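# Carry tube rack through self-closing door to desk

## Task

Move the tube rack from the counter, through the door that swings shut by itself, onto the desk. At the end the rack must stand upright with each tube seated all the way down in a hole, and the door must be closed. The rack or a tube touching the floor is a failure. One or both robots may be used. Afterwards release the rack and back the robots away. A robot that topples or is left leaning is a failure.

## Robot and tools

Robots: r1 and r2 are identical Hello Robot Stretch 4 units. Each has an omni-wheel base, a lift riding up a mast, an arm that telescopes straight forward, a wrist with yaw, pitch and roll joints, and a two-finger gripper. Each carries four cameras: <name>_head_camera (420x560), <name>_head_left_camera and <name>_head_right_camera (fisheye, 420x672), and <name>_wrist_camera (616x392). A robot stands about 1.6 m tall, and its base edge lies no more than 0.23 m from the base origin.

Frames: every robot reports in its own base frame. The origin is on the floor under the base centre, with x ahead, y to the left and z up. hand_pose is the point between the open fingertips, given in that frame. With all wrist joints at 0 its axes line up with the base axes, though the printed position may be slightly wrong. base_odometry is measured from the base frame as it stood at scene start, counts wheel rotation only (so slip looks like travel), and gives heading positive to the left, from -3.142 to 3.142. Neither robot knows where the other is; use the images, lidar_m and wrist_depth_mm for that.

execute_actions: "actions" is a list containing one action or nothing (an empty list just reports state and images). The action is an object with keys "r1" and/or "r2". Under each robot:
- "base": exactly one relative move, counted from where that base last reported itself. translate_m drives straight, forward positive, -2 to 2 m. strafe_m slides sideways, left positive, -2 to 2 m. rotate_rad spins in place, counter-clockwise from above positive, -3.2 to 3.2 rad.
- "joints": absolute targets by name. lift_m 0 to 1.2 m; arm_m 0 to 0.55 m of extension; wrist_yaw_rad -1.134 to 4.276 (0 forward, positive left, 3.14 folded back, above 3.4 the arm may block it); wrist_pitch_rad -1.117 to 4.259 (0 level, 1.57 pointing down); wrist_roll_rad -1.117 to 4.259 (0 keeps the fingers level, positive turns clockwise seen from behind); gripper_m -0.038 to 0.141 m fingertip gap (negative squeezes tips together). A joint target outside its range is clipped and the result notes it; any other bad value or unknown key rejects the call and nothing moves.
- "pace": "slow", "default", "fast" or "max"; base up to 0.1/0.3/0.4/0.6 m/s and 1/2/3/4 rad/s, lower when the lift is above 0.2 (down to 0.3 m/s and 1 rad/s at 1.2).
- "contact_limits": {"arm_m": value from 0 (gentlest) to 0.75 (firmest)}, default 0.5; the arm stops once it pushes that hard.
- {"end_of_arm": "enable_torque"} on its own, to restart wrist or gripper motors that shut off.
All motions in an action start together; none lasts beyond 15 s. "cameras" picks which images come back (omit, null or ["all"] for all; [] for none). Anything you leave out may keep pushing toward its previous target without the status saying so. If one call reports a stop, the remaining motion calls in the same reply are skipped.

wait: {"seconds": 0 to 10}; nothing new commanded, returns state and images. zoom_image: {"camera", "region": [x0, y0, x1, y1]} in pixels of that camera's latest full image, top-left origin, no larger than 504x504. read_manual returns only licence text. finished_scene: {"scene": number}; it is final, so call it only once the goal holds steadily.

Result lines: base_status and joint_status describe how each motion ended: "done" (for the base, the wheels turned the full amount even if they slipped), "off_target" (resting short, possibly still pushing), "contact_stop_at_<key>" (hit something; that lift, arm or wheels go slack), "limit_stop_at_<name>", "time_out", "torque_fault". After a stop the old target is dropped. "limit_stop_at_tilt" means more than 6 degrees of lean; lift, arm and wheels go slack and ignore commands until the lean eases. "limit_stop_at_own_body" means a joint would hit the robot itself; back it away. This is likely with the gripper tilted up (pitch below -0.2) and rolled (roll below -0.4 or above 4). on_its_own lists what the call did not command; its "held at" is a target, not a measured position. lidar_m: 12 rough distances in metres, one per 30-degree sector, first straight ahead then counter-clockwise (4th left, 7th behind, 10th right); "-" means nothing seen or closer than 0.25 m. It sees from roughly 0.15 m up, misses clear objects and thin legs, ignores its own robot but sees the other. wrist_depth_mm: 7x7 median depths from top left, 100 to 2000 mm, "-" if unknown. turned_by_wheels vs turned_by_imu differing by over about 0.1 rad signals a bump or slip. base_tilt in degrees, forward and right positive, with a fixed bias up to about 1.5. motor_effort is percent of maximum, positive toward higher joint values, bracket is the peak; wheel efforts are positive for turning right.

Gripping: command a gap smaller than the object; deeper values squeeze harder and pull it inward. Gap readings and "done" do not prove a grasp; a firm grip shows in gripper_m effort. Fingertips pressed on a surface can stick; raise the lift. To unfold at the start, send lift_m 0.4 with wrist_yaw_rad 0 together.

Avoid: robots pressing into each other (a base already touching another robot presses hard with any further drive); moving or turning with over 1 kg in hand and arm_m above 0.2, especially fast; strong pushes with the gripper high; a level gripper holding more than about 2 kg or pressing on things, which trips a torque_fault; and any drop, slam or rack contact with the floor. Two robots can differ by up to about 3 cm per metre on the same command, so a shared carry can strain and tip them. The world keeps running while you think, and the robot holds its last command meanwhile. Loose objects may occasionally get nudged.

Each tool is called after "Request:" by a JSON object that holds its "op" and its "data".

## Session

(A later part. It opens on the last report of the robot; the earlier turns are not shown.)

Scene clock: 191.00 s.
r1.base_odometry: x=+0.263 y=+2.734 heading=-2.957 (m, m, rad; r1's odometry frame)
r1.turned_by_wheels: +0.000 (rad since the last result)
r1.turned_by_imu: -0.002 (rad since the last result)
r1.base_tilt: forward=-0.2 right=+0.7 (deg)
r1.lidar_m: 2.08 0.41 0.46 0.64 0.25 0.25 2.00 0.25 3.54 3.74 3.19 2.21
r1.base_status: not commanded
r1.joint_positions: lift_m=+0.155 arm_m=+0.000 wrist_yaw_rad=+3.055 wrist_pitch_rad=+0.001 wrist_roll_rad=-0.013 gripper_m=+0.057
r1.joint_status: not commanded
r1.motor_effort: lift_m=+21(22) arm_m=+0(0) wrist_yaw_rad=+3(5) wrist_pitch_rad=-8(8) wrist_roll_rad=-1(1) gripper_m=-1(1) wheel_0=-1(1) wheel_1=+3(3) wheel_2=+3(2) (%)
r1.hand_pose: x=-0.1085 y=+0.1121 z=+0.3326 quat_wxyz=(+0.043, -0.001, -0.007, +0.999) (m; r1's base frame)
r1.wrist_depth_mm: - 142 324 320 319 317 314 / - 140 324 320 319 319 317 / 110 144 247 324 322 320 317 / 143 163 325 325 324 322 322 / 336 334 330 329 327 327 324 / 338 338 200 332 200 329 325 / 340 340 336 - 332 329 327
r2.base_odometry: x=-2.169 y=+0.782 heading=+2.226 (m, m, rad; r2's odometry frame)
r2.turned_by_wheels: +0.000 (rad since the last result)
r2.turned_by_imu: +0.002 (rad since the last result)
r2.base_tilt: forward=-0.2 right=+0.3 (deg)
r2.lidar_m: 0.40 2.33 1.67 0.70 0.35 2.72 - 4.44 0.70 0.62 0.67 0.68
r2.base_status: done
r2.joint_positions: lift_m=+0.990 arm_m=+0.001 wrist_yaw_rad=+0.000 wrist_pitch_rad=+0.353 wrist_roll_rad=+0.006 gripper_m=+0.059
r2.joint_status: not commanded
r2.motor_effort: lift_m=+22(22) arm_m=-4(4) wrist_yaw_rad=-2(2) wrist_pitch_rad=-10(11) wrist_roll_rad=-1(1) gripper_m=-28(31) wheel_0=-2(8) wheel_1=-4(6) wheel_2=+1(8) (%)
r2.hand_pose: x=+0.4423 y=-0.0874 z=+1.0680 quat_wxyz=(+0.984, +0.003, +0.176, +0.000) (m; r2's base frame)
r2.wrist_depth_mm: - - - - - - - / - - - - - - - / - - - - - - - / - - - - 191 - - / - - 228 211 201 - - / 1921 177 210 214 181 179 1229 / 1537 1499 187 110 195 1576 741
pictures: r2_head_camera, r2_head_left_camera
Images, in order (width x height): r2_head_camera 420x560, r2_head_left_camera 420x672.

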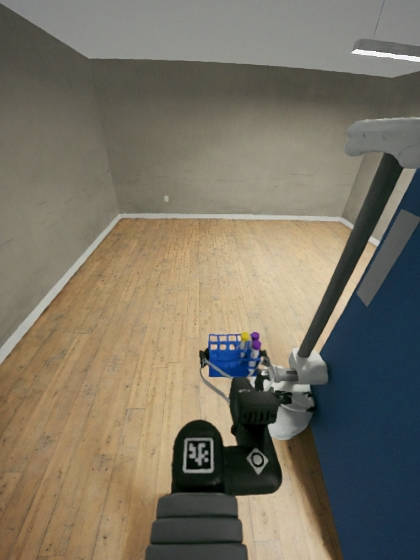

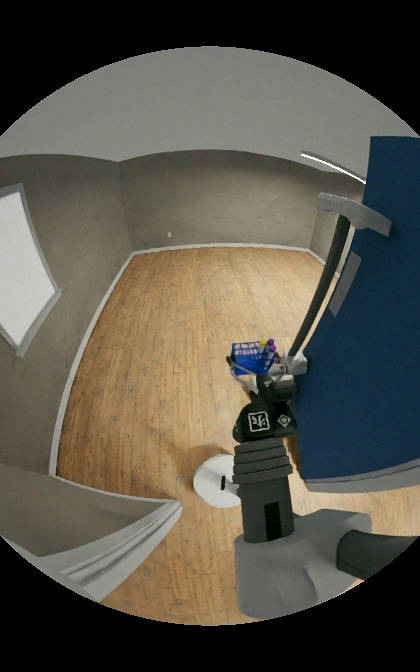

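Lidar matches the earlier pass. Back through.

Request:
{"op": "execute_actions", "data": {"actions": [{"r2":{"base":{"translate_m":-0.5},"pace":"slow"}}], "cameras": []}}

Request:
{"op": "execute_actions", "data": {"actions": [{"r2":{"base":{"translate_m":-1.0}}}], "cameras": ["r2_head_camera","r2_head_left_camera","r2_head_right_camera"]}}

Scene clock: 198.33 s.
r1.base_odometry: x=+0.263 y=+2.734 heading=-2.957 (m, m, rad; r1's odometry frame)
r1.turned_by_wheels: +0.000 (rad since the last result)
r1.turned_by_imu: -0.003 (rad since the last result)
r1.base_tilt: forward=-0.1 right=+0.6 (deg)
r1.lidar_m: 2.08 1.31 0.80 0.64 0.26 0.25 1.98 0.25 3.53 3.74 3.20 2.21
r1.base_status: not commanded
r1.joint_positions: lift_m=+0.155 arm_m=+0.000 wrist_yaw_rad=+3.055 wrist_pitch_rad=+0.001 wrist_roll_rad=-0.013 gripper_m=+0.057
r1.joint_status: not commanded
r1.motor_effort: lift_m=+22(21) arm_m=+0(0) wrist_yaw_rad=+5(5) wrist_pitch_rad=-7(10) wrist_roll_rad=+1(1) gripper_m=-6(3) wheel_0=-1(1) wheel_1=+3(3) wheel_2=+2(3) (%)
r1.hand_pose: x=-0.1085 y=+0.1121 z=+0.3326 quat_wxyz=(+0.043, -0.001, -0.007, +0.999) (m; r1's base frame)
r1.wrist_depth_mm: - 142 322 322 317 317 317 / - 140 324 324 320 319 317 / 110 144 247 327 322 322 320 / 143 162 329 325 324 325 322 / 336 334 332 329 327 327 327 / 340 338 200 330 200 327 327 / 343 340 336 - 332 330 329
r2.base_odometry: x=-1.864 y=+0.386 heading=+2.225 (m, m, rad; r2's odometry frame)
r2.turned_by_wheels: +0.000 (rad since the last result)
r2.turned_by_imu: +0.004 (rad since the last result)
r2.base_tilt: forward=-0.3 right=+0.3 (deg)
r2.lidar_m: 0.40 0.49 0.37 0.75 1.63 2.18 3.89 3.94 2.48 0.98 0.71 0.95
r2.base_status: done
r2.joint_positions: lift_m=+0.990 arm_m=+0.001 wrist_yaw_rad=+0.000 wrist_pitch_rad=+0.353 wrist_roll_rad=+0.006 gripper_m=+0.059
r2.joint_status: not commanded
r2.motor_effort: lift_m=+22(22) arm_m=-3(4) wrist_yaw_rad=-1(2) wrist_pitch_rad=-10(10) wrist_roll_rad=+0(0) gripper_m=-31(27) wheel_0=-2(8) wheel_1=-5(6) wheel_2=+2(8) (%)
r2.hand_pose: x=+0.4423 y=-0.0874 z=+1.0680 quat_wxyz=(+0.984, +0.003, +0.176, +0.000) (m; r2's base frame)
r2.wrist_depth_mm: - - - - - - 976 / - - - - - - 960 / - - - - - - 960 / - - - - 187 - 946 / - - 228 211 200 1281 931 / 1921 177 211 214 182 179 904 / 1537 1576 187 110 195 1205 854
pictures: none
No camera images: the call's "cameras" was empty. Leave "cameras" out to get every camera's image.

Scene clock: 203.13 s.
r1.base_odometry: x=+0.263 y=+2.734 heading=-2.957 (m, m, rad; r1's odometry frame)
r1.turned_by_wheels: +0.000 (rad since the last result)
r1.turned_by_imu: -0.002 (rad since the last result)
r1.base_tilt: forward=-0.2 right=+0.7 (deg)
r1.lidar_m: 2.08 1.30 1.20 0.62 0.26 0.25 1.99 0.25 3.58 3.73 3.18 2.21
r1.base_status: not commanded
r1.joint_positions: lift_m=+0.155 arm_m=+0.000 wrist_yaw_rad=+3.055 wrist_pitch_rad=+0.001 wrist_roll_rad=-0.013 gripper_m=+0.057
r1.joint_status: not commanded
r1.motor_effort: lift_m=+21(22) arm_m=+0(0) wrist_yaw_rad=+2(3) wrist_pitch_rad=-10(9) wrist_roll_rad=+0(1) gripper_m=-5(3) wheel_0=-1(1) wheel_1=+3(3) wheel_2=+2(2) (%)
r1.hand_pose: x=-0.1085 y=+0.1121 z=+0.3326 quat_wxyz=(+0.043, -0.001, -0.007, +0.999) (m; r1's base frame)
r1.wrist_depth_mm: - 142 324 320 319 315 315 / - 140 324 324 322 319 317 / 110 144 247 325 322 320 320 / 144 163 329 327 325 322 324 / 334 332 332 330 329 327 327 / 340 338 200 330 200 329 325 / 343 340 338 - 330 330 329
r2.base_odometry: x=-1.256 y=-0.408 heading=+2.225 (m, m, rad; r2's odometry frame)
r2.turned_by_wheels: +0.000 (rad since the last result)
r2.turned_by_imu: +0.005 (rad since the last result)
r2.base_tilt: forward=-0.2 right=+0.4 (deg)
r2.lidar_m: 0.42 1.23 1.61 1.54 1.59 2.14 2.80 2.90 2.53 2.39 1.77 1.41
r2.base_status: done
r2.joint_positions: lift_m=+0.990 arm_m=+0.001 wrist_yaw_rad=+0.000 wrist_pitch_rad=+0.353 wrist_roll_rad=+0.006 gripper_m=+0.059
r2.joint_status: not commanded
r2.motor_effort: lift_m=+22(22) arm_m=-4(4) wrist_yaw_rad=-2(1) wrist_pitch_rad=-9(10) wrist_roll_rad=+0(0) gripper_m=-35(29) wheel_0=-2(6) wheel_1=-2(7) wheel_2=-2(12) (%)
r2.hand_pose: x=+0.4423 y=-0.0874 z=+1.0680 quat_wxyz=(+0.984, +0.003, +0.176, +0.000) (m; r2's base frame)
r2.wrist_depth_mm: 878 931 - - - 1281 917 / 917 946 - - - 1281 960 / 976 991 - - - 1255 1008 / 1025 1042 - - 191 1255 1060 / 1078 1078 228 212 200 1255 1118 / 1138 177 210 214 182 179 1229 / 1255 1229 187 110 195 1336 1308
pictures: r2_head_camera, r2_head_left_camera, r2_head_right_camera
Images, in order (width x height): r2_head_camera 420x560, r2_head_left_camera 420x672, r2_head_right_camera 420x672.

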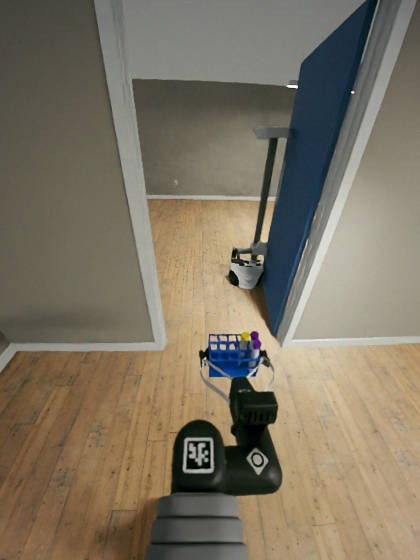

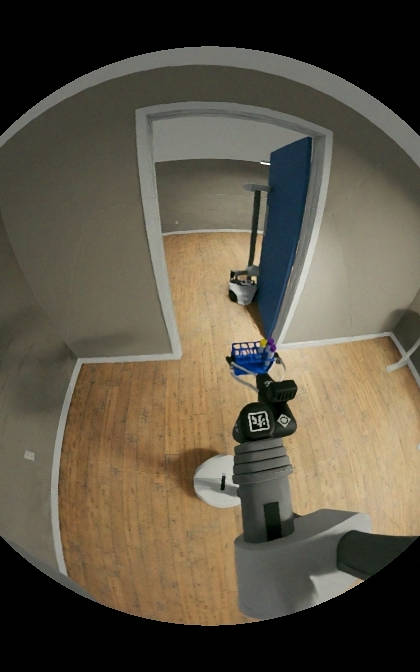

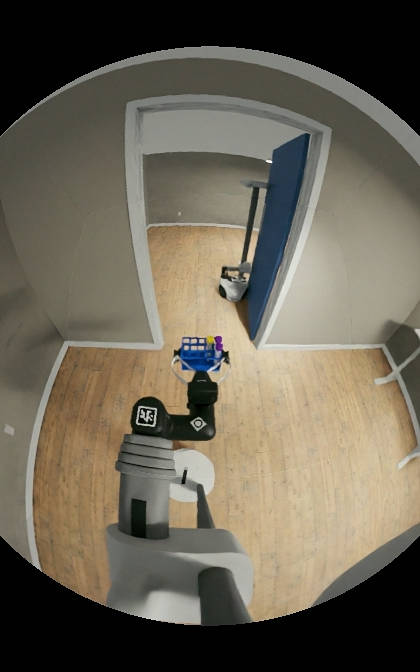

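Request:
{"op": "execute_actions", "data": {"actions": [{"r2":{"base":{"rotate_rad":-1.53},"pace":"slow"},"r1":{"base":{"translate_m":0.15},"pace":"slow"}}], "cameras": ["r2_head_camera","r2_head_left_camera","r1_head_left_camera"]}}

Scene clock: 207.47 s.
r1.base_odometry: x=+0.115 y=+2.707 heading=-2.957 (m, m, rad; r1's odometry frame)
r1.turned_by_wheels: +0.000 (rad since the last result)
r1.turned_by_imu: -0.002 (rad since the last result)
r1.base_tilt: forward=-0.2 right=+0.6 (deg)
r1.lidar_m: 1.92 1.31 1.13 2.05 0.31 0.25 2.15 0.25 3.73 3.72 2.99 2.05
r1.base_status: done
r1.joint_positions: lift_m=+0.155 arm_m=+0.000 wrist_yaw_rad=+3.055 wrist_pitch_rad=+0.001 wrist_roll_rad=-0.013 gripper_m=+0.057
r1.joint_status: not commanded
r1.motor_effort: lift_m=+22(21) arm_m=+0(0) wrist_yaw_rad=+4(1) wrist_pitch_rad=-7(9) wrist_roll_rad=-1(0) gripper_m=-4(4) wheel_0=+1(4) wheel_1=-3(6) wheel_2=+0(3) (%)
r1.hand_pose: x=-0.1085 y=+0.1121 z=+0.3326 quat_wxyz=(+0.043, -0.001, -0.007, +0.999) (m; r1's base frame)
r1.wrist_depth_mm: - 142 325 338 347 366 377 / - 140 325 342 351 366 377 / 110 144 247 342 355 368 379 / 144 163 332 343 355 370 382 / 312 324 332 347 355 373 384 / 317 325 200 345 200 373 387 / 319 324 340 - 366 373 394
r2.base_odometry: x=-1.256 y=-0.408 heading=+0.696 (m, m, rad; r2's odometry frame)
r2.turned_by_wheels: -1.529 (rad since the last result)
r2.turned_by_imu: -1.564 (rad since the last result)
r2.base_tilt: forward=-0.2 right=+0.4 (deg)
r2.lidar_m: 0.39 1.73 1.38 1.22 1.23 1.60 1.54 1.60 2.26 2.80 2.92 2.48
r2.base_status: done
r2.joint_positions: lift_m=+0.990 arm_m=+0.001 wrist_yaw_rad=+0.000 wrist_pitch_rad=+0.353 wrist_roll_rad=+0.006 gripper_m=+0.059
r2.joint_status: not commanded
r2.motor_effort: lift_m=+22(22) arm_m=-4(4) wrist_yaw_rad=-3(1) wrist_pitch_rad=-10(10) wrist_roll_rad=+0(1) gripper_m=-30(31) wheel_0=+3(4) wheel_1=+3(8) wheel_2=+3(5) (%)
r2.hand_pose: x=+0.4423 y=-0.0874 z=+1.0680 quat_wxyz=(+0.984, +0.003, +0.176, -0.001) (m; r2's base frame)
r2.wrist_depth_mm: 1863 - - - - - - / 1983 - - - - - - / 1863 - - - - - - / 1921 - - - 192 - - / 1808 - 227 211 200 - - / 1863 177 210 215 181 179 1863 / 1499 1499 188 110 195 1537 1499
pictures: r1_head_left_camera, r2_head_camera, r2_head_left_camera
Images, in order (width x height): r1_head_left_camera 420x672, r2_head_camera 420x560, r2_head_left_camera 420x672.

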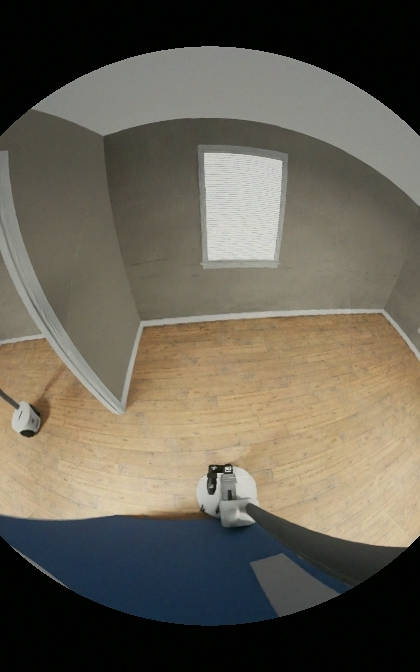

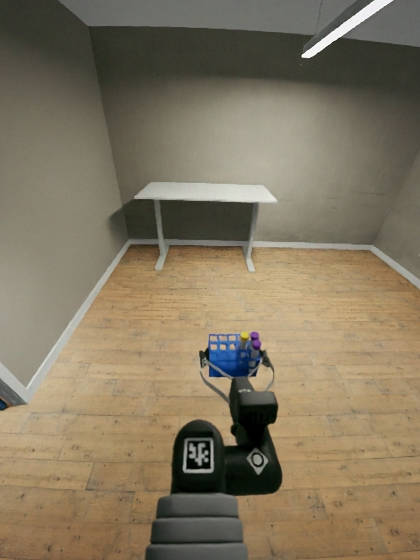

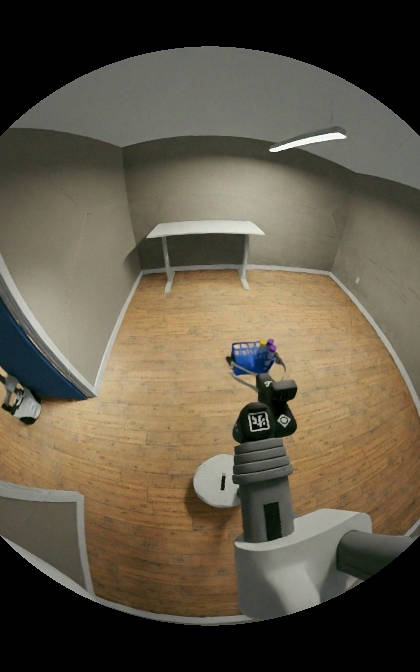

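Request:
{"op": "execute_actions", "data": {"actions": [{"r2":{"base":{"translate_m":1.6}},"r1":{"base":{"strafe_m":0.6},"pace":"slow"}}], "cameras": ["r2_head_camera","r1_head_left_camera","r1_head_camera"]}}

Scene clock: 216.57 s.
r1.base_odometry: x=+0.225 y=+2.117 heading=-2.957 (m, m, rad; r1's odometry frame)
r1.turned_by_wheels: +0.000 (rad since the last result)
r1.turned_by_imu: -0.004 (rad since the last result)
r1.base_tilt: forward=-0.1 right=+0.7 (deg)
r1.lidar_m: 1.44 0.73 2.60 4.40 0.46 0.25 0.25 - 0.25 0.38 2.91 2.04
r1.base_status: done
r1.joint_positions: lift_m=+0.155 arm_m=+0.000 wrist_yaw_rad=+3.055 wrist_pitch_rad=+0.001 wrist_roll_rad=-0.013 gripper_m=+0.057
r1.joint_status: not commanded
r1.motor_effort: lift_m=+22(21) arm_m=+0(0) wrist_yaw_rad=+5(3) wrist_pitch_rad=-7(7) wrist_roll_rad=-1(0) gripper_m=-3(3) wheel_0=-8(9) wheel_1=-7(9) wheel_2=+14(17) (%)
r1.hand_pose: x=-0.1085 y=+0.1121 z=+0.3326 quat_wxyz=(+0.043, -0.001, -0.007, +0.999) (m; r1's base frame)
r1.wrist_depth_mm: - 142 338 364 399 466 - / - 140 340 368 402 469 - / 110 144 246 373 402 473 - / 143 163 345 373 404 480 - / 300 320 342 375 397 480 1708 / 300 319 200 373 200 477 1042 / 303 317 343 - 424 480 768
r2.base_odometry: x=-0.028 y=+0.618 heading=+0.696 (m, m, rad; r2's odometry frame)
r2.turned_by_wheels: +0.001 (rad since the last result)
r2.turned_by_imu: -0.002 (rad since the last result)
r2.base_tilt: forward=-0.2 right=+0.4 (deg)
r2.lidar_m: 0.40 0.81 1.24 1.20 1.26 2.24 3.19 3.29 2.90 2.79 2.25 0.81
r2.base_status: done
r2.joint_positions: lift_m=+0.990 arm_m=+0.001 wrist_yaw_rad=+0.000 wrist_pitch_rad=+0.353 wrist_roll_rad=+0.006 gripper_m=+0.059
r2.joint_status: not commanded
r2.motor_effort: lift_m=+22(22) arm_m=-4(4) wrist_yaw_rad=-1(1) wrist_pitch_rad=-10(10) wrist_roll_rad=-1(0) gripper_m=-29(30) wheel_0=+2(8) wheel_1=+3(8) wheel_2=+2(10) (%)
r2.hand_pose: x=+0.4423 y=-0.0874 z=+1.0680 quat_wxyz=(+0.984, +0.003, +0.176, -0.001) (m; r2's base frame)
r2.wrist_depth_mm: 1229 1255 1229 1255 1205 1229 1205 / 1308 1281 1281 1281 1308 1308 1336 / 1078 1078 1042 1025 1025 1025 1281 / 683 676 676 627 191 661 668 / 1464 1499 228 213 200 1537 1499 / 1576 177 210 215 181 178 1661 / 1430 1464 187 110 195 1464 1464
pictures: r1_head_camera, r1_head_left_camera, r2_head_camera
Images, in order (width x height): r1_head_camera 420x560, r1_head_left_camera 420x672, r2_head_camera 420x560.

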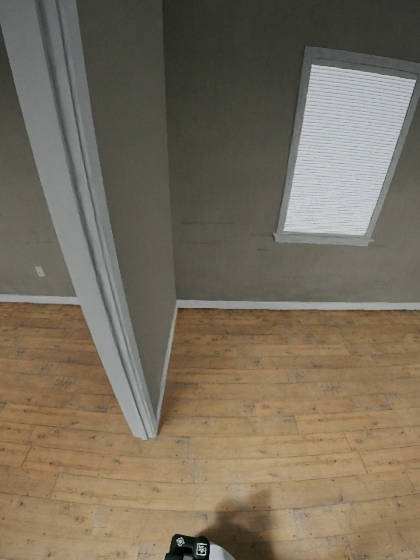

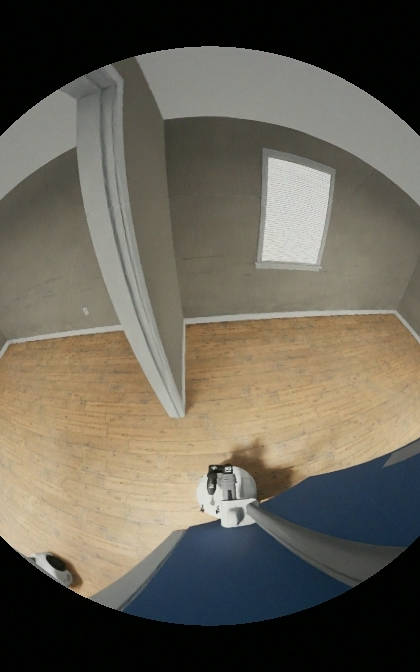

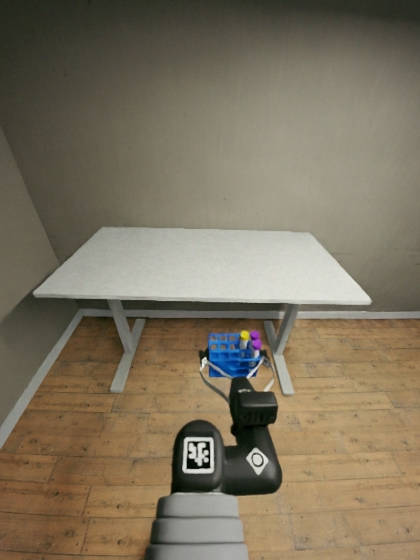

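Request:
{"op": "execute_actions", "data": {"actions": [{"r2":{"base":{"translate_m":0.3},"joints":{"lift_m":1.03},"pace":"slow"},"r1":{"base":{"strafe_m":0.45},"pace":"slow"}}], "cameras": ["r2_head_camera","r1_head_left_camera","r2_wrist_camera"]}}

Scene clock: 225.93 s.
r1.base_odometry: x=+0.302 y=+1.643 heading=-3.013 (m, m, rad; r1's odometry frame)
r1.turned_by_wheels: -0.056 (rad since the last result)
r1.turned_by_imu: -0.059 (rad since the last result)
r1.base_tilt: forward=-0.2 right=+0.7 (deg)
r1.lidar_m: 0.61 1.93 2.47 3.92 3.97 1.71 0.36 0.27 0.25 - 0.25 0.27
r1.base_status: strafe_m contact_stop (by the wheels' count: +0.480 of +0.450)
r1.joint_positions: lift_m=+0.155 arm_m=+0.000 wrist_yaw_rad=+3.055 wrist_pitch_rad=+0.001 wrist_roll_rad=-0.013 gripper_m=+0.057
r1.joint_status: not commanded
r1.on_its_own: the wheels are slack since a contact_stop
r1.motor_effort: lift_m=+21(21) arm_m=+0(0) wrist_yaw_rad=+4(3) wrist_pitch_rad=-8(7) wrist_roll_rad=+1(0) gripper_m=-3(4) wheel_0=+0(21) wheel_1=+0(35) wheel_2=+0(16) (%)
r1.hand_pose: x=-0.1085 y=+0.1121 z=+0.3326 quat_wxyz=(+0.043, -0.001, -0.007, +0.999) (m; r1's base frame)
r1.wrist_depth_mm: - 143 - - - - - / - 140 - - - - - / 110 144 245 - - - - / 144 163 - - - - - / 442 473 1182 1983 1708 1661 1756 / 433 469 200 1118 200 1042 1008 / 427 473 809 - 809 732 768
r2.base_odometry: x=+0.202 y=+0.810 heading=+0.697 (m, m, rad; r2's odometry frame)
r2.turned_by_wheels: +0.000 (rad since the last result)
r2.turned_by_imu: +0.003 (rad since the last result)
r2.base_tilt: forward=-0.3 right=+0.3 (deg)
r2.lidar_m: 0.38 0.50 0.70 1.18 1.24 1.72 3.52 3.58 2.90 2.80 0.69 0.51
r2.base_status: done
r2.joint_positions: lift_m=+1.030 arm_m=+0.001 wrist_yaw_rad=+0.000 wrist_pitch_rad=+0.353 wrist_roll_rad=+0.006 gripper_m=+0.059
r2.joint_status: all done
r2.motor_effort: lift_m=+23(25) arm_m=-4(4) wrist_yaw_rad=-2(4) wrist_pitch_rad=-10(9) wrist_roll_rad=-1(0) gripper_m=-31(30) wheel_0=+3(6) wheel_1=+3(6) wheel_2=-1(3) (%)
r2.hand_pose: x=+0.4423 y=-0.0874 z=+1.1079 quat_wxyz=(+0.984, +0.003, +0.176, -0.001) (m; r2's base frame)
r2.wrist_depth_mm: 960 960 960 976 960 976 960 / 1008 1008 1025 1008 1025 1008 1008 / 1060 1042 1098 1060 1060 1042 1060 / 798 788 788 741 190 768 768 / 580 569 227 213 200 564 564 / 455 177 211 215 181 179 445 / 362 359 187 110 196 370 355
pictures: r1_head_left_camera, r2_head_camera, r2_wrist_camera
Images, in order (width x height): r1_head_left_camera 420x672, r2_head_camera 420x560, r2_wrist_camera 616x392.

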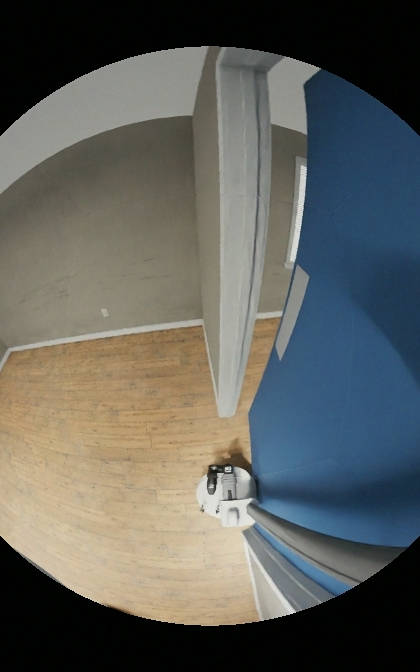

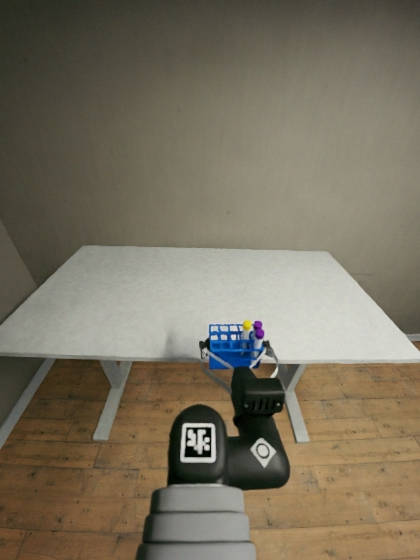

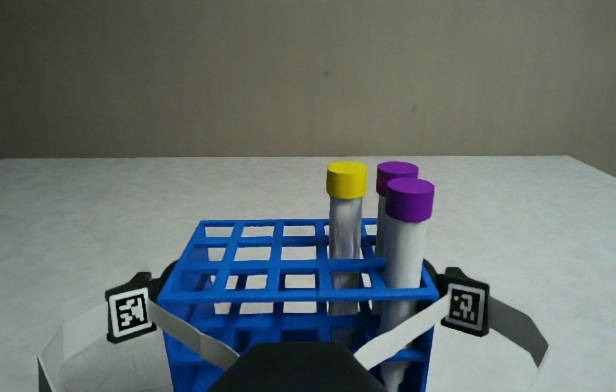

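Request:
{"op": "execute_actions", "data": {"actions": [{"r2":{"joints":{"arm_m":0.25},"pace":"slow"},"r1":{"base":{"translate_m":0.12},"pace":"slow"}}], "cameras": ["r1_head_left_camera"]}}

Request:
{"op": "execute_actions", "data": {"actions": [{"r2":{"joints":{"lift_m":0.94},"pace":"slow"},"r1":{"base":{"strafe_m":0.5},"pace":"slow"}}], "cameras": ["r1_head_left_camera","r2_wrist_camera","r2_head_camera"]}}

Scene clock: 234.03 s.
r1.base_odometry: x=+0.194 y=+1.562 heading=-2.909 (m, m, rad; r1's odometry frame)
r1.turned_by_wheels: +0.104 (rad since the last result)
r1.turned_by_imu: +0.099 (rad since the last result)
r1.base_tilt: forward=-0.2 right=+0.6 (deg)
r1.lidar_m: 0.53 1.85 2.51 3.88 4.03 1.78 0.49 0.28 0.25 - 0.25 0.27
r1.base_status: done
r1.joint_positions: lift_m=+0.155 arm_m=+0.000 wrist_yaw_rad=+3.055 wrist_pitch_rad=+0.001 wrist_roll_rad=-0.013 gripper_m=+0.057
r1.joint_status: not commanded
r1.motor_effort: lift_m=+22(21) arm_m=+0(0) wrist_yaw_rad=+4(4) wrist_pitch_rad=-10(9) wrist_roll_rad=+1(0) gripper_m=-2(5) wheel_0=+3(4) wheel_1=+3(3) wheel_2=-3(6) (%)
r1.hand_pose: x=-0.1085 y=+0.1121 z=+0.3326 quat_wxyz=(+0.043, -0.001, -0.007, +0.999) (m; r1's base frame)
r1.wrist_depth_mm: - 142 1255 - - - - / - 140 1281 - - - - / 110 144 246 - - - - / 143 163 1205 - - - - / 469 597 991 1921 1661 1661 1708 / 459 597 200 1118 200 1078 1025 / 452 597 788 - 798 741 759
r2.base_odometry: x=+0.202 y=+0.810 heading=+0.697 (m, m, rad; r2's odometry frame)
r2.turned_by_wheels: +0.000 (rad since the last result)
r2.turned_by_imu: +0.003 (rad since the last result)
r2.base_tilt: forward=-0.2 right=+0.4 (deg)
r2.lidar_m: 0.46 0.51 0.71 1.19 1.26 1.78 3.51 3.60 2.92 2.79 0.69 0.51
r2.base_status: not commanded
r2.joint_positions: lift_m=+1.030 arm_m=+0.249 wrist_yaw_rad=+0.000 wrist_pitch_rad=+0.353 wrist_roll_rad=+0.006 gripper_m=+0.059
r2.joint_status: all done
r2.motor_effort: lift_m=+23(23) arm_m=+4(4) wrist_yaw_rad=-2(0) wrist_pitch_rad=-10(10) wrist_roll_rad=-1(1) gripper_m=-33(31) wheel_0=+3(3) wheel_1=+3(3) wheel_2=-1(1) (%)
r2.hand_pose: x=+0.6908 y=-0.0874 z=+1.1079 quat_wxyz=(+0.984, +0.003, +0.176, -0.001) (m; r2's base frame)
r2.wrist_depth_mm: 741 741 732 732 741 741 732 / 778 778 768 759 768 778 768 / 809 820 809 809 820 809 809 / 778 768 778 723 193 759 759 / 574 569 228 213 199 564 559 / 449 177 211 213 182 179 439 / 359 359 187 110 196 366 353
pictures: r1_head_left_camera
Images, in order (width x height): r1_head_left_camera 420x672.

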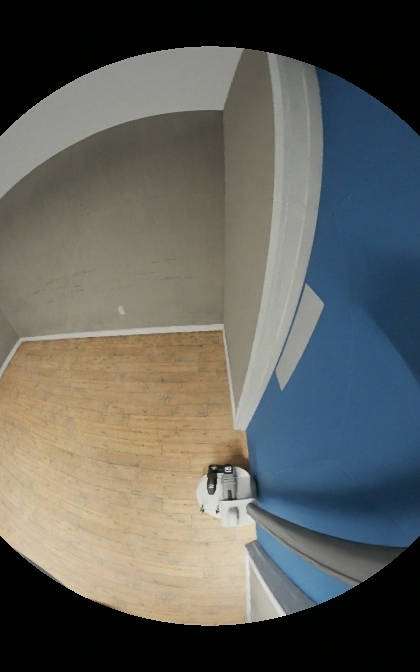

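Scene clock: 240.17 s.
r1.base_odometry: x=+0.309 y=+1.075 heading=-2.909 (m, m, rad; r1's odometry frame)
r1.turned_by_wheels: +0.000 (rad since the last result)
r1.turned_by_imu: -0.001 (rad since the last result)
r1.base_tilt: forward=-0.1 right=+0.6 (deg)
r1.lidar_m: 1.77 1.84 2.54 3.37 3.51 1.55 1.63 0.87 0.70 0.67 0.69 0.85
r1.base_status: done
r1.joint_positions: lift_m=+0.155 arm_m=+0.000 wrist_yaw_rad=+3.055 wrist_pitch_rad=+0.001 wrist_roll_rad=-0.013 gripper_m=+0.057
r1.joint_status: not commanded
r1.motor_effort: lift_m=+21(22) arm_m=+0(0) wrist_yaw_rad=+3(4) wrist_pitch_rad=-9(9) wrist_roll_rad=-1(1) gripper_m=-5(3) wheel_0=-1(6) wheel_1=+2(6) wheel_2=+0(6) (%)
r1.hand_pose: x=-0.1085 y=+0.1121 z=+0.3326 quat_wxyz=(+0.043, -0.001, -0.007, +0.999) (m; r1's base frame)
r1.wrist_depth_mm: - 142 - - - - - / - 140 - - - - - / 110 144 246 - - - - / 144 163 - - - - - / 1098 1576 - 1921 1618 1863 1708 / 1042 1160 200 1118 201 1060 1025 / 798 788 842 - 820 741 759
r2.base_odometry: x=+0.202 y=+0.810 heading=+0.697 (m, m, rad; r2's odometry frame)
r2.turned_by_wheels: +0.000 (rad since the last result)
r2.turned_by_imu: +0.002 (rad since the last result)
r2.base_tilt: forward=-0.2 right=+0.4 (deg)
r2.lidar_m: 0.47 0.50 0.71 1.20 1.24 1.56 1.64 3.61 2.91 2.80 0.69 0.49
r2.base_status: not commanded
r2.joint_positions: lift_m=+0.940 arm_m=+0.249 wrist_yaw_rad=+0.000 wrist_pitch_rad=+0.353 wrist_roll_rad=+0.006 gripper_m=+0.059
r2.joint_status: all done
r2.motor_effort: lift_m=+13(22) arm_m=+4(4) wrist_yaw_rad=-2(2) wrist_pitch_rad=-10(10) wrist_roll_rad=+0(0) gripper_m=-31(29) wheel_0=+3(3) wheel_1=+3(3) wheel_2=-1(1) (%)
r2.hand_pose: x=+0.6908 y=-0.0874 z=+1.0188 quat_wxyz=(+0.984, +0.003, +0.176, -0.001) (m; r2's base frame)
r2.wrist_depth_mm: 723 732 732 732 723 732 732 / 778 768 768 768 768 759 759 / 798 788 788 809 798 820 798 / 539 530 525 492 192 521 521 / 394 394 228 213 200 387 382 / 310 177 211 215 181 178 304 / 246 247 187 110 196 253 243
pictures: r1_head_left_camera, r2_head_camera, r2_wrist_camera
Images, in order (width x height): r1_head_left_camera 420x672, r2_head_camera 420x560, r2_wrist_camera 616x392.

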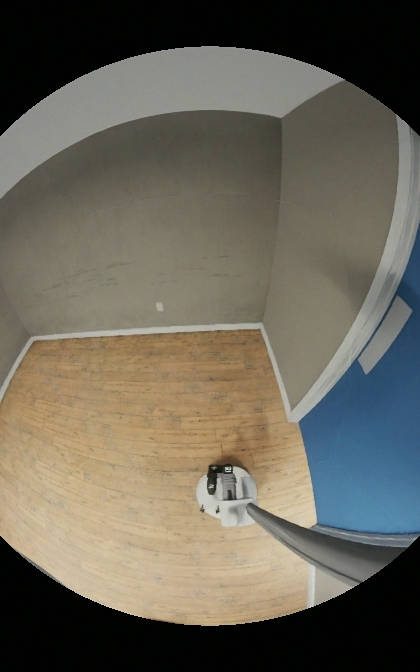

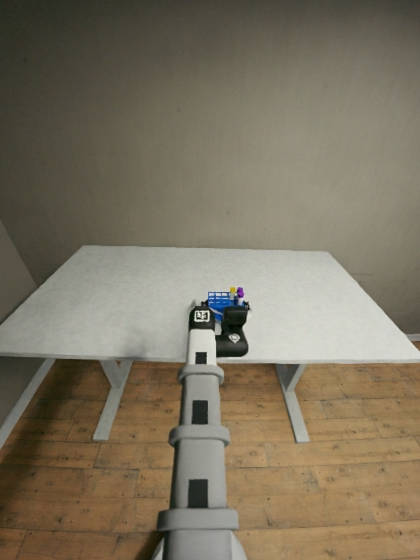

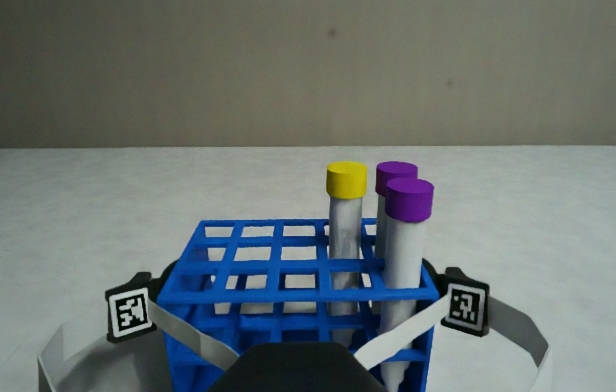

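Request:
{"op": "execute_actions", "data": {"actions": [{"r2":{"joints":{"lift_m":0.931},"pace":"slow"}}], "cameras": ["r2_wrist_camera"]}}

Scene clock: 242.17 s.
r1.base_odometry: x=+0.309 y=+1.075 heading=-2.909 (m, m, rad; r1's odometry frame)
r1.turned_by_wheels: +0.000 (rad since the last result)
r1.turned_by_imu: -0.001 (rad since the last result)
r1.base_tilt: forward=-0.2 right=+0.6 (deg)
r1.lidar_m: 1.76 1.83 2.54 3.37 3.50 1.56 1.62 0.87 0.71 0.66 0.71 0.84
r1.base_status: not commanded
r1.joint_positions: lift_m=+0.155 arm_m=+0.000 wrist_yaw_rad=+3.055 wrist_pitch_rad=+0.001 wrist_roll_rad=-0.013 gripper_m=+0.057
r1.joint_status: not commanded
r1.motor_effort: lift_m=+21(21) arm_m=+0(0) wrist_yaw_rad=+4(3) wrist_pitch_rad=-10(8) wrist_roll_rad=+1(0) gripper_m=-3(5) wheel_0=-1(1) wheel_1=+2(2) wheel_2=+0(1) (%)
r1.hand_pose: x=-0.1085 y=+0.1121 z=+0.3326 quat_wxyz=(+0.043, -0.001, -0.007, +0.999) (m; r1's base frame)
r1.wrist_depth_mm: - 142 - - - - - / - 140 - - - - - / 110 144 248 - - - - / 144 163 - - - - - / 1118 1576 - 1983 1661 1756 1708 / 1060 1138 200 1138 200 1042 1042 / 798 778 842 - 820 741 750
r2.base_odometry: x=+0.202 y=+0.810 heading=+0.697 (m, m, rad; r2's odometry frame)
r2.turned_by_wheels: +0.000 (rad since the last result)
r2.turned_by_imu: +0.001 (rad since the last result)
r2.base_tilt: forward=-0.2 right=+0.4 (deg)
r2.lidar_m: 0.48 0.52 0.70 1.18 1.25 1.55 1.60 3.59 2.91 2.81 0.70 0.50
r2.base_status: not commanded
r2.joint_positions: lift_m=+0.931 arm_m=+0.249 wrist_yaw_rad=+0.000 wrist_pitch_rad=+0.353 wrist_roll_rad=+0.006 gripper_m=+0.059
r2.joint_status: all done
r2.motor_effort: lift_m=+13(13) arm_m=+4(4) wrist_yaw_rad=+0(1) wrist_pitch_rad=-10(10) wrist_roll_rad=+0(0) gripper_m=-30(30) wheel_0=+3(3) wheel_1=+3(3) wheel_2=-1(1) (%)
r2.hand_pose: x=+0.6908 y=-0.0874 z=+1.0098 quat_wxyz=(+0.984, +0.003, +0.176, -0.001) (m; r2's base frame)
r2.wrist_depth_mm: 732 732 741 732 741 732 732 / 768 778 768 759 759 768 778 / 788 788 798 798 788 798 778 / 512 508 508 469 192 500 496 / 375 377 227 213 200 370 364 / 296 177 211 215 182 179 290 / 235 235 188 110 195 241 231
pictures: r2_wrist_camera
Images, in order (width x height): r2_wrist_camera 616x392.

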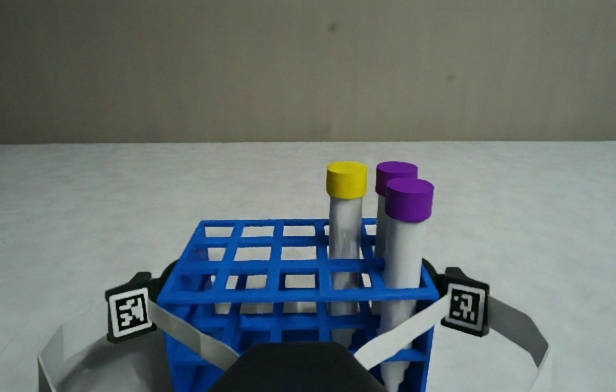

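Request:
{"op": "execute_actions", "data": {"actions": [{"r2":{"joints":{"lift_m":0.926},"pace":"slow"}}], "cameras": []}}

Request:
{"op": "execute_actions", "data": {"actions": [{"r2":{"joints":{"gripper_m":0.141},"pace":"slow"}}], "cameras": ["r2_wrist_camera"]}}

Request:
{"op": "execute_actions", "data": {"actions": [{"r2":{"joints":{"arm_m":0.0},"pace":"slow"}}], "cameras": ["r2_wrist_camera","r2_head_left_camera","r1_head_left_camera"]}}

Scene clock: 244.53 s.
r1.base_odometry: x=+0.309 y=+1.075 heading=-2.909 (m, m, rad; r1's odometry frame)
r1.turned_by_wheels: +0.000 (rad since the last result)
r1.turned_by_imu: -0.001 (rad since the last result)
r1.base_tilt: forward=-0.2 right=+0.6 (deg)
r1.lidar_m: 1.76 1.84 2.51 3.37 3.51 1.55 1.61 0.86 0.71 0.66 0.69 0.85
r1.base_status: not commanded
r1.joint_positions: lift_m=+0.155 arm_m=+0.000 wrist_yaw_rad=+3.055 wrist_pitch_rad=+0.001 wrist_roll_rad=-0.013 gripper_m=+0.057
r1.joint_status: not commanded
r1.motor_effort: lift_m=+22(21) arm_m=+0(0) wrist_yaw_rad=+4(3) wrist_pitch_rad=-8(9) wrist_roll_rad=+1(2) gripper_m=-3(5) wheel_0=-1(1) wheel_1=+2(2) wheel_2=+0(0) (%)
r1.hand_pose: x=-0.1085 y=+0.1121 z=+0.3326 quat_wxyz=(+0.043, -0.001, -0.007, +0.999) (m; r1's base frame)
r1.wrist_depth_mm: - 142 - - - - - / - 140 - - - - - / 110 144 246 - - - - / 144 163 - - - - - / 1118 1537 - 1921 1618 1808 1756 / 1042 1138 200 1118 201 1042 1025 / 798 809 854 - 809 741 778
r2.base_odometry: x=+0.202 y=+0.810 heading=+0.697 (m, m, rad; r2's odometry frame)
r2.turned_by_wheels: +0.000 (rad since the last result)
r2.turned_by_imu: +0.001 (rad since the last result)
r2.base_tilt: forward=-0.1 right=+0.2 (deg)
r2.lidar_m: 0.48 0.50 0.70 1.20 1.22 1.55 1.63 3.59 2.91 2.81 0.69 0.50
r2.base_status: not commanded
r2.joint_positions: lift_m=+0.926 arm_m=+0.249 wrist_yaw_rad=+0.000 wrist_pitch_rad=+0.353 wrist_roll_rad=+0.006 gripper_m=+0.059
r2.joint_status: all done
r2.motor_effort: lift_m=+13(14) arm_m=+4(4) wrist_yaw_rad=+1(0) wrist_pitch_rad=-10(10) wrist_roll_rad=+0(1) gripper_m=-31(32) wheel_0=+3(3) wheel_1=+3(3) wheel_2=-1(1) (%)
r2.hand_pose: x=+0.6908 y=-0.0874 z=+1.0048 quat_wxyz=(+0.984, +0.003, +0.176, -0.001) (m; r2's base frame)
r2.wrist_depth_mm: 741 732 723 732 723 723 741 / 778 778 768 759 768 778 768 / 778 809 788 759 759 750 750 / 496 496 496 459 192 488 480 / 364 366 227 213 200 359 355 / 287 178 211 214 181 179 283 / 229 230 188 110 196 234 227
pictures: none
No camera images: the call's "cameras" was empty. Leave "cameras" out to get every camera's image.

Scene clock: 248.47 s.
r1.base_odometry: x=+0.309 y=+1.075 heading=-2.909 (m, m, rad; r1's odometry frame)
r1.turned_by_wheels: +0.000 (rad since the last result)
r1.turned_by_imu: -0.002 (rad since the last result)
r1.base_tilt: forward=-0.2 right=+0.6 (deg)
r1.lidar_m: 1.75 1.84 2.52 3.38 3.52 1.54 1.63 0.86 0.71 0.66 0.71 0.84
r1.base_status: not commanded
r1.joint_positions: lift_m=+0.155 arm_m=+0.000 wrist_yaw_rad=+3.055 wrist_pitch_rad=+0.001 wrist_roll_rad=-0.013 gripper_m=+0.057
r1.joint_status: not commanded
r1.motor_effort: lift_m=+22(22) arm_m=+0(0) wrist_yaw_rad=+4(3) wrist_pitch_rad=-7(8) wrist_roll_rad=-1(0) gripper_m=-4(3) wheel_0=-1(1) wheel_1=+2(2) wheel_2=+0(0) (%)
r1.hand_pose: x=-0.1085 y=+0.1121 z=+0.3326 quat_wxyz=(+0.043, -0.001, -0.007, +0.999) (m; r1's base frame)
r1.wrist_depth_mm: - 143 - - - - - / - 140 - - - - - / 110 144 247 - - - - / 144 163 - - - - - / 1098 1576 - 1983 1618 1863 1756 / 1042 1118 200 1118 200 1042 1025 / 798 788 842 - 820 750 750
r2.base_odometry: x=+0.202 y=+0.810 heading=+0.697 (m, m, rad; r2's odometry frame)
r2.turned_by_wheels: +0.000 (rad since the last result)
r2.turned_by_imu: +0.001 (rad since the last result)
r2.base_tilt: forward=-0.3 right=+0.3 (deg)
r2.lidar_m: 0.48 0.51 0.72 1.19 1.23 1.56 1.65 3.62 2.91 2.80 0.69 0.51
r2.base_status: not commanded
r2.joint_positions: lift_m=+0.926 arm_m=+0.249 wrist_yaw_rad=+0.000 wrist_pitch_rad=+0.352 wrist_roll_rad=+0.006 gripper_m=+0.141
r2.joint_status: all done
r2.motor_effort: lift_m=+13(13) arm_m=+4(4) wrist_yaw_rad=-2(2) wrist_pitch_rad=-6(11) wrist_roll_rad=-1(0) gripper_m=-1(30) wheel_0=+3(3) wheel_1=+3(3) wheel_2=-1(1) (%)
r2.hand_pose: x=+0.6910 y=-0.0874 z=+1.0052 quat_wxyz=(+0.985, +0.003, +0.175, -0.001) (m; r2's base frame)
r2.wrist_depth_mm: 732 723 732 732 732 732 732 / 778 778 768 778 768 768 778 / 798 798 798 809 798 798 759 / 504 500 496 466 225 492 488 / 366 368 227 224 202 359 359 / 289 201 208 236 207 263 285 / 237 231 233 110 229 236 236
pictures: r2_wrist_camera
Images, in order (width x height): r2_wrist_camera 616x392.

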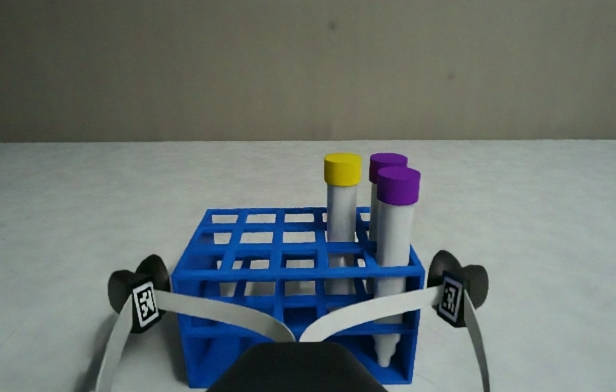

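Scene clock: 252.27 s.
r1.base_odometry: x=+0.309 y=+1.075 heading=-2.909 (m, m, rad; r1's odometry frame)
r1.turned_by_wheels: +0.000 (rad since the last result)
r1.turned_by_imu: -0.002 (rad since the last result)
r1.base_tilt: forward=-0.2 right=+0.7 (deg)
r1.lidar_m: 1.76 1.85 2.54 3.37 3.50 1.55 1.64 0.86 0.70 0.67 0.69 0.86
r1.base_status: not commanded
r1.joint_positions: lift_m=+0.155 arm_m=+0.000 wrist_yaw_rad=+3.055 wrist_pitch_rad=+0.001 wrist_roll_rad=-0.013 gripper_m=+0.057
r1.joint_status: not commanded
r1.motor_effort: lift_m=+22(21) arm_m=+0(0) wrist_yaw_rad=+3(4) wrist_pitch_rad=-9(7) wrist_roll_rad=+0(1) gripper_m=-4(5) wheel_0=-1(1) wheel_1=+2(2) wheel_2=+0(0) (%)
r1.hand_pose: x=-0.1085 y=+0.1121 z=+0.3326 quat_wxyz=(+0.043, -0.001, -0.007, +0.999) (m; r1's base frame)
r1.wrist_depth_mm: - 142 - - - - - / - 140 - - - - - / 111 144 245 - - - - / 144 163 - - - - - / 1138 1576 - 1983 1576 1863 1756 / 1042 1182 199 1118 200 1060 1042 / 809 778 854 - 831 732 778
r2.base_odometry: x=+0.202 y=+0.810 heading=+0.697 (m, m, rad; r2's odometry frame)
r2.turned_by_wheels: +0.000 (rad since the last result)
r2.turned_by_imu: +0.001 (rad since the last result)
r2.base_tilt: forward=-0.2 right=+0.3 (deg)
r2.lidar_m: 0.48 0.50 0.69 1.19 1.25 1.57 1.65 3.59 2.92 2.79 0.69 0.51
r2.base_status: not commanded
r2.joint_positions: lift_m=+0.926 arm_m=+0.001 wrist_yaw_rad=+0.000 wrist_pitch_rad=+0.352 wrist_roll_rad=+0.006 gripper_m=+0.141
r2.joint_status: all done
r2.motor_effort: lift_m=+13(13) arm_m=-4(4) wrist_yaw_rad=-2(4) wrist_pitch_rad=-6(6) wrist_roll_rad=-1(0) gripper_m=-1(0) wheel_0=+3(3) wheel_1=+3(3) wheel_2=-1(1) (%)
r2.hand_pose: x=+0.4424 y=-0.0874 z=+1.0051 quat_wxyz=(+0.985, +0.003, +0.175, -0.001) (m; r2's base frame)
r2.wrist_depth_mm: 960 960 946 946 976 960 960 / 1025 1008 1042 1025 1025 1008 1008 / 798 788 788 500 788 768 768 / 512 508 504 459 500 496 492 / 373 370 368 368 368 364 366 / 307 202 304 300 300 293 300 / 1336 1366 1336 110 1336 1308 809
pictures: r1_head_left_camera, r2_head_left_camera, r2_wrist_camera
Images, in order (width x height): r1_head_left_camera 420x672, r2_head_left_camera 420x672, r2_wrist_camera 616x392.

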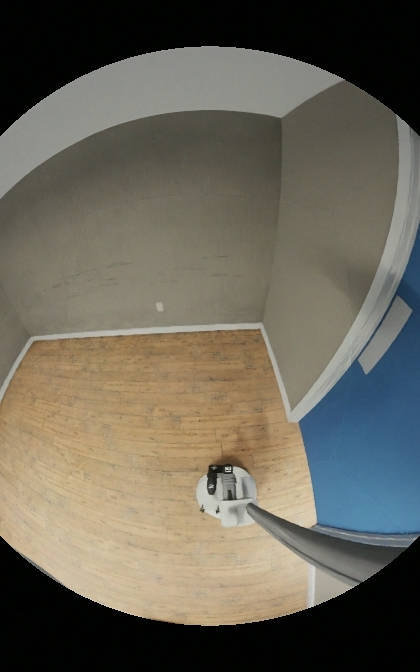

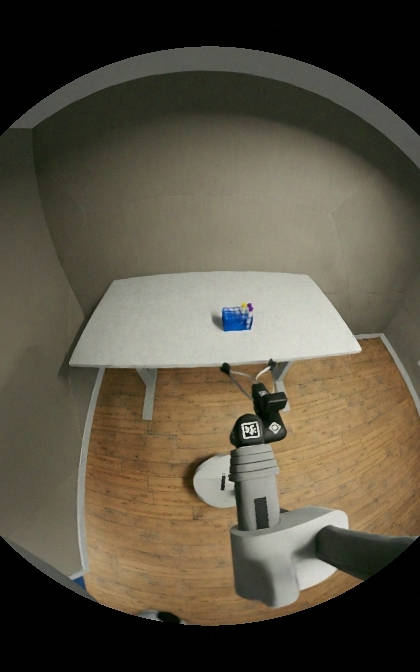

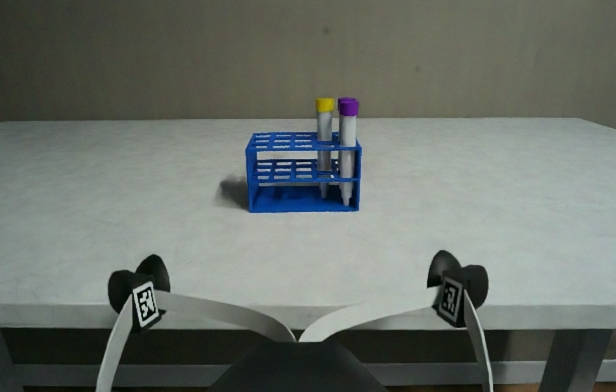

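Check tube seating.

Request:
{"op": "zoom_image", "data": {"camera": "r2_wrist_camera", "region": [240,85,380,225]}}

Request:
{"op": "execute_actions", "data": {"actions": [{"r2":{"base":{"translate_m":-0.3}}}], "cameras": ["r1_head_left_camera","r2_wrist_camera","r1_head_right_camera"]}}

Region (240, 85, 380, 225) of r2_wrist_camera's 616x392 image, scaled by 3.600.

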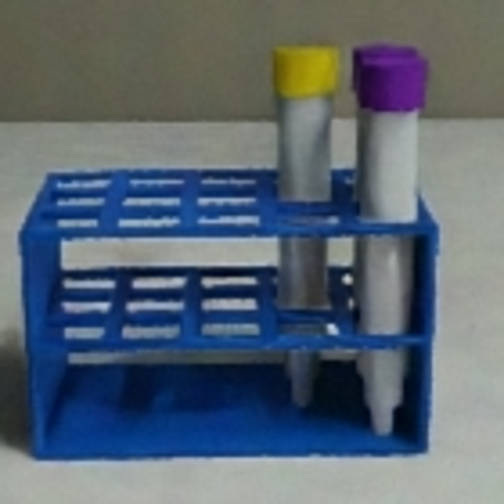

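Scene clock: 256.27 s.
r1.base_odometry: x=+0.309 y=+1.075 heading=-2.909 (m, m, rad; r1's odometry frame)
r1.turned_by_wheels: +0.000 (rad since the last result)
r1.turned_by_imu: -0.002 (rad since the last result)
r1.base_tilt: forward=-0.2 right=+0.7 (deg)
r1.lidar_m: 1.76 1.84 2.53 3.37 3.52 1.26 2.43 0.86 0.71 0.65 0.70 0.85
r1.base_status: not commanded
r1.joint_positions: lift_m=+0.155 arm_m=+0.000 wrist_yaw_rad=+3.055 wrist_pitch_rad=+0.001 wrist_roll_rad=-0.013 gripper_m=+0.057
r1.joint_status: not commanded
r1.motor_effort: lift_m=+22(21) arm_m=+0(0) wrist_yaw_rad=+5(4) wrist_pitch_rad=-7(7) wrist_roll_rad=+0(1) gripper_m=-3(3) wheel_0=-1(1) wheel_1=+2(2) wheel_2=+0(0) (%)
r1.hand_pose: x=-0.1085 y=+0.1121 z=+0.3326 quat_wxyz=(+0.043, -0.001, -0.007, +0.999) (m; r1's base frame)
r1.wrist_depth_mm: - 142 - - - - - / - 140 - - - - - / 110 144 247 - - - - / 143 163 - - - - - / 1138 1576 - 1921 1336 1618 1756 / 1042 1160 198 1138 201 1060 1008 / 809 788 854 - 809 750 778
r2.base_odometry: x=-0.028 y=+0.618 heading=+0.696 (m, m, rad; r2's odometry frame)
r2.turned_by_wheels: +0.000 (rad since the last result)
r2.turned_by_imu: +0.002 (rad since the last result)
r2.base_tilt: forward=-0.3 right=+0.3 (deg)
r2.lidar_m: 0.77 0.81 1.23 1.18 1.25 1.27 3.19 3.28 2.90 2.81 2.26 0.82
r2.base_status: done
r2.joint_positions: lift_m=+0.926 arm_m=+0.001 wrist_yaw_rad=+0.000 wrist_pitch_rad=+0.352 wrist_roll_rad=+0.006 gripper_m=+0.141
r2.joint_status: not commanded
r2.motor_effort: lift_m=+13(13) arm_m=-4(4) wrist_yaw_rad=-2(2) wrist_pitch_rad=-7(7) wrist_roll_rad=+0(0) gripper_m=+1(3) wheel_0=-2(5) wheel_1=-1(8) wheel_2=+1(13) (%)
r2.hand_pose: x=+0.4424 y=-0.0874 z=+1.0051 quat_wxyz=(+0.985, +0.003, +0.175, -0.001) (m; r2's base frame)
r2.wrist_depth_mm: 1255 1205 1229 1229 1229 1229 1229 / 1281 1281 1281 1281 1308 1281 1281 / 820 798 788 741 778 768 768 / 991 1464 1464 1464 1430 1008 1182 / 1499 1499 1499 1537 1576 1060 1499 / 1576 202 1576 1576 1576 1042 1618 / 1430 1430 1464 110 1430 1366 1464
pictures: r1_head_left_camera, r1_head_right_camera, r2_wrist_camera
Images, in order (width x height): r1_head_left_camera 420x672, r1_head_right_camera 420x672, r2_wrist_camera 616x392.

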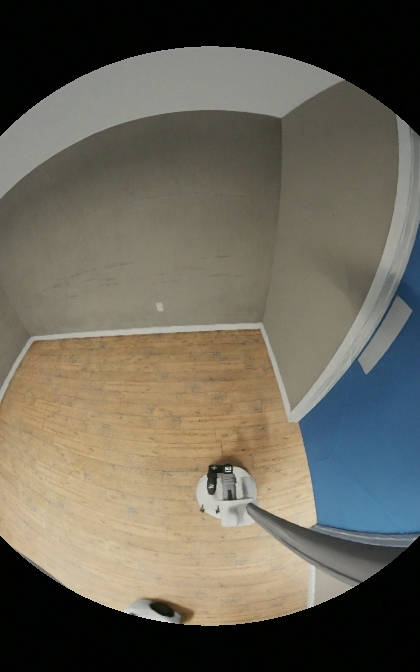

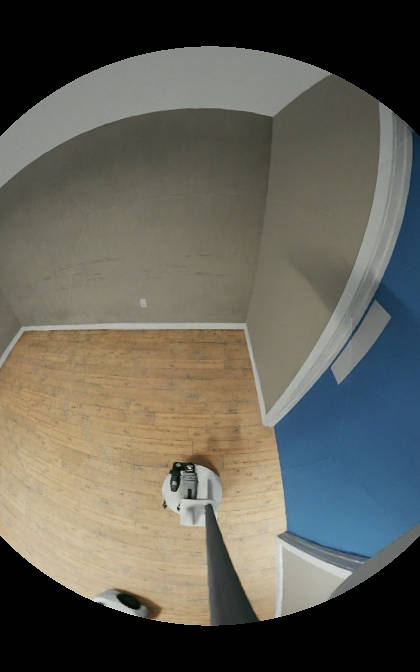

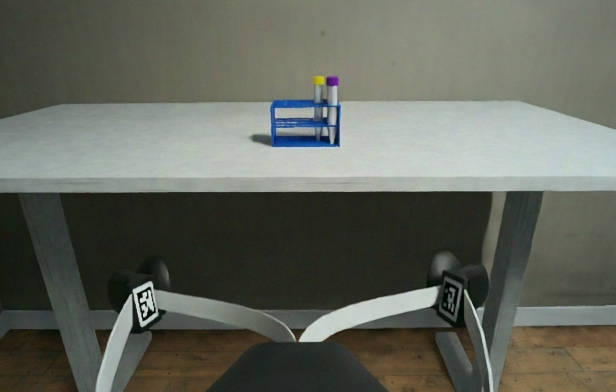

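Request:
{"op": "finished_scene", "data": {"scene": 2}}

The scene is finished: the task was done.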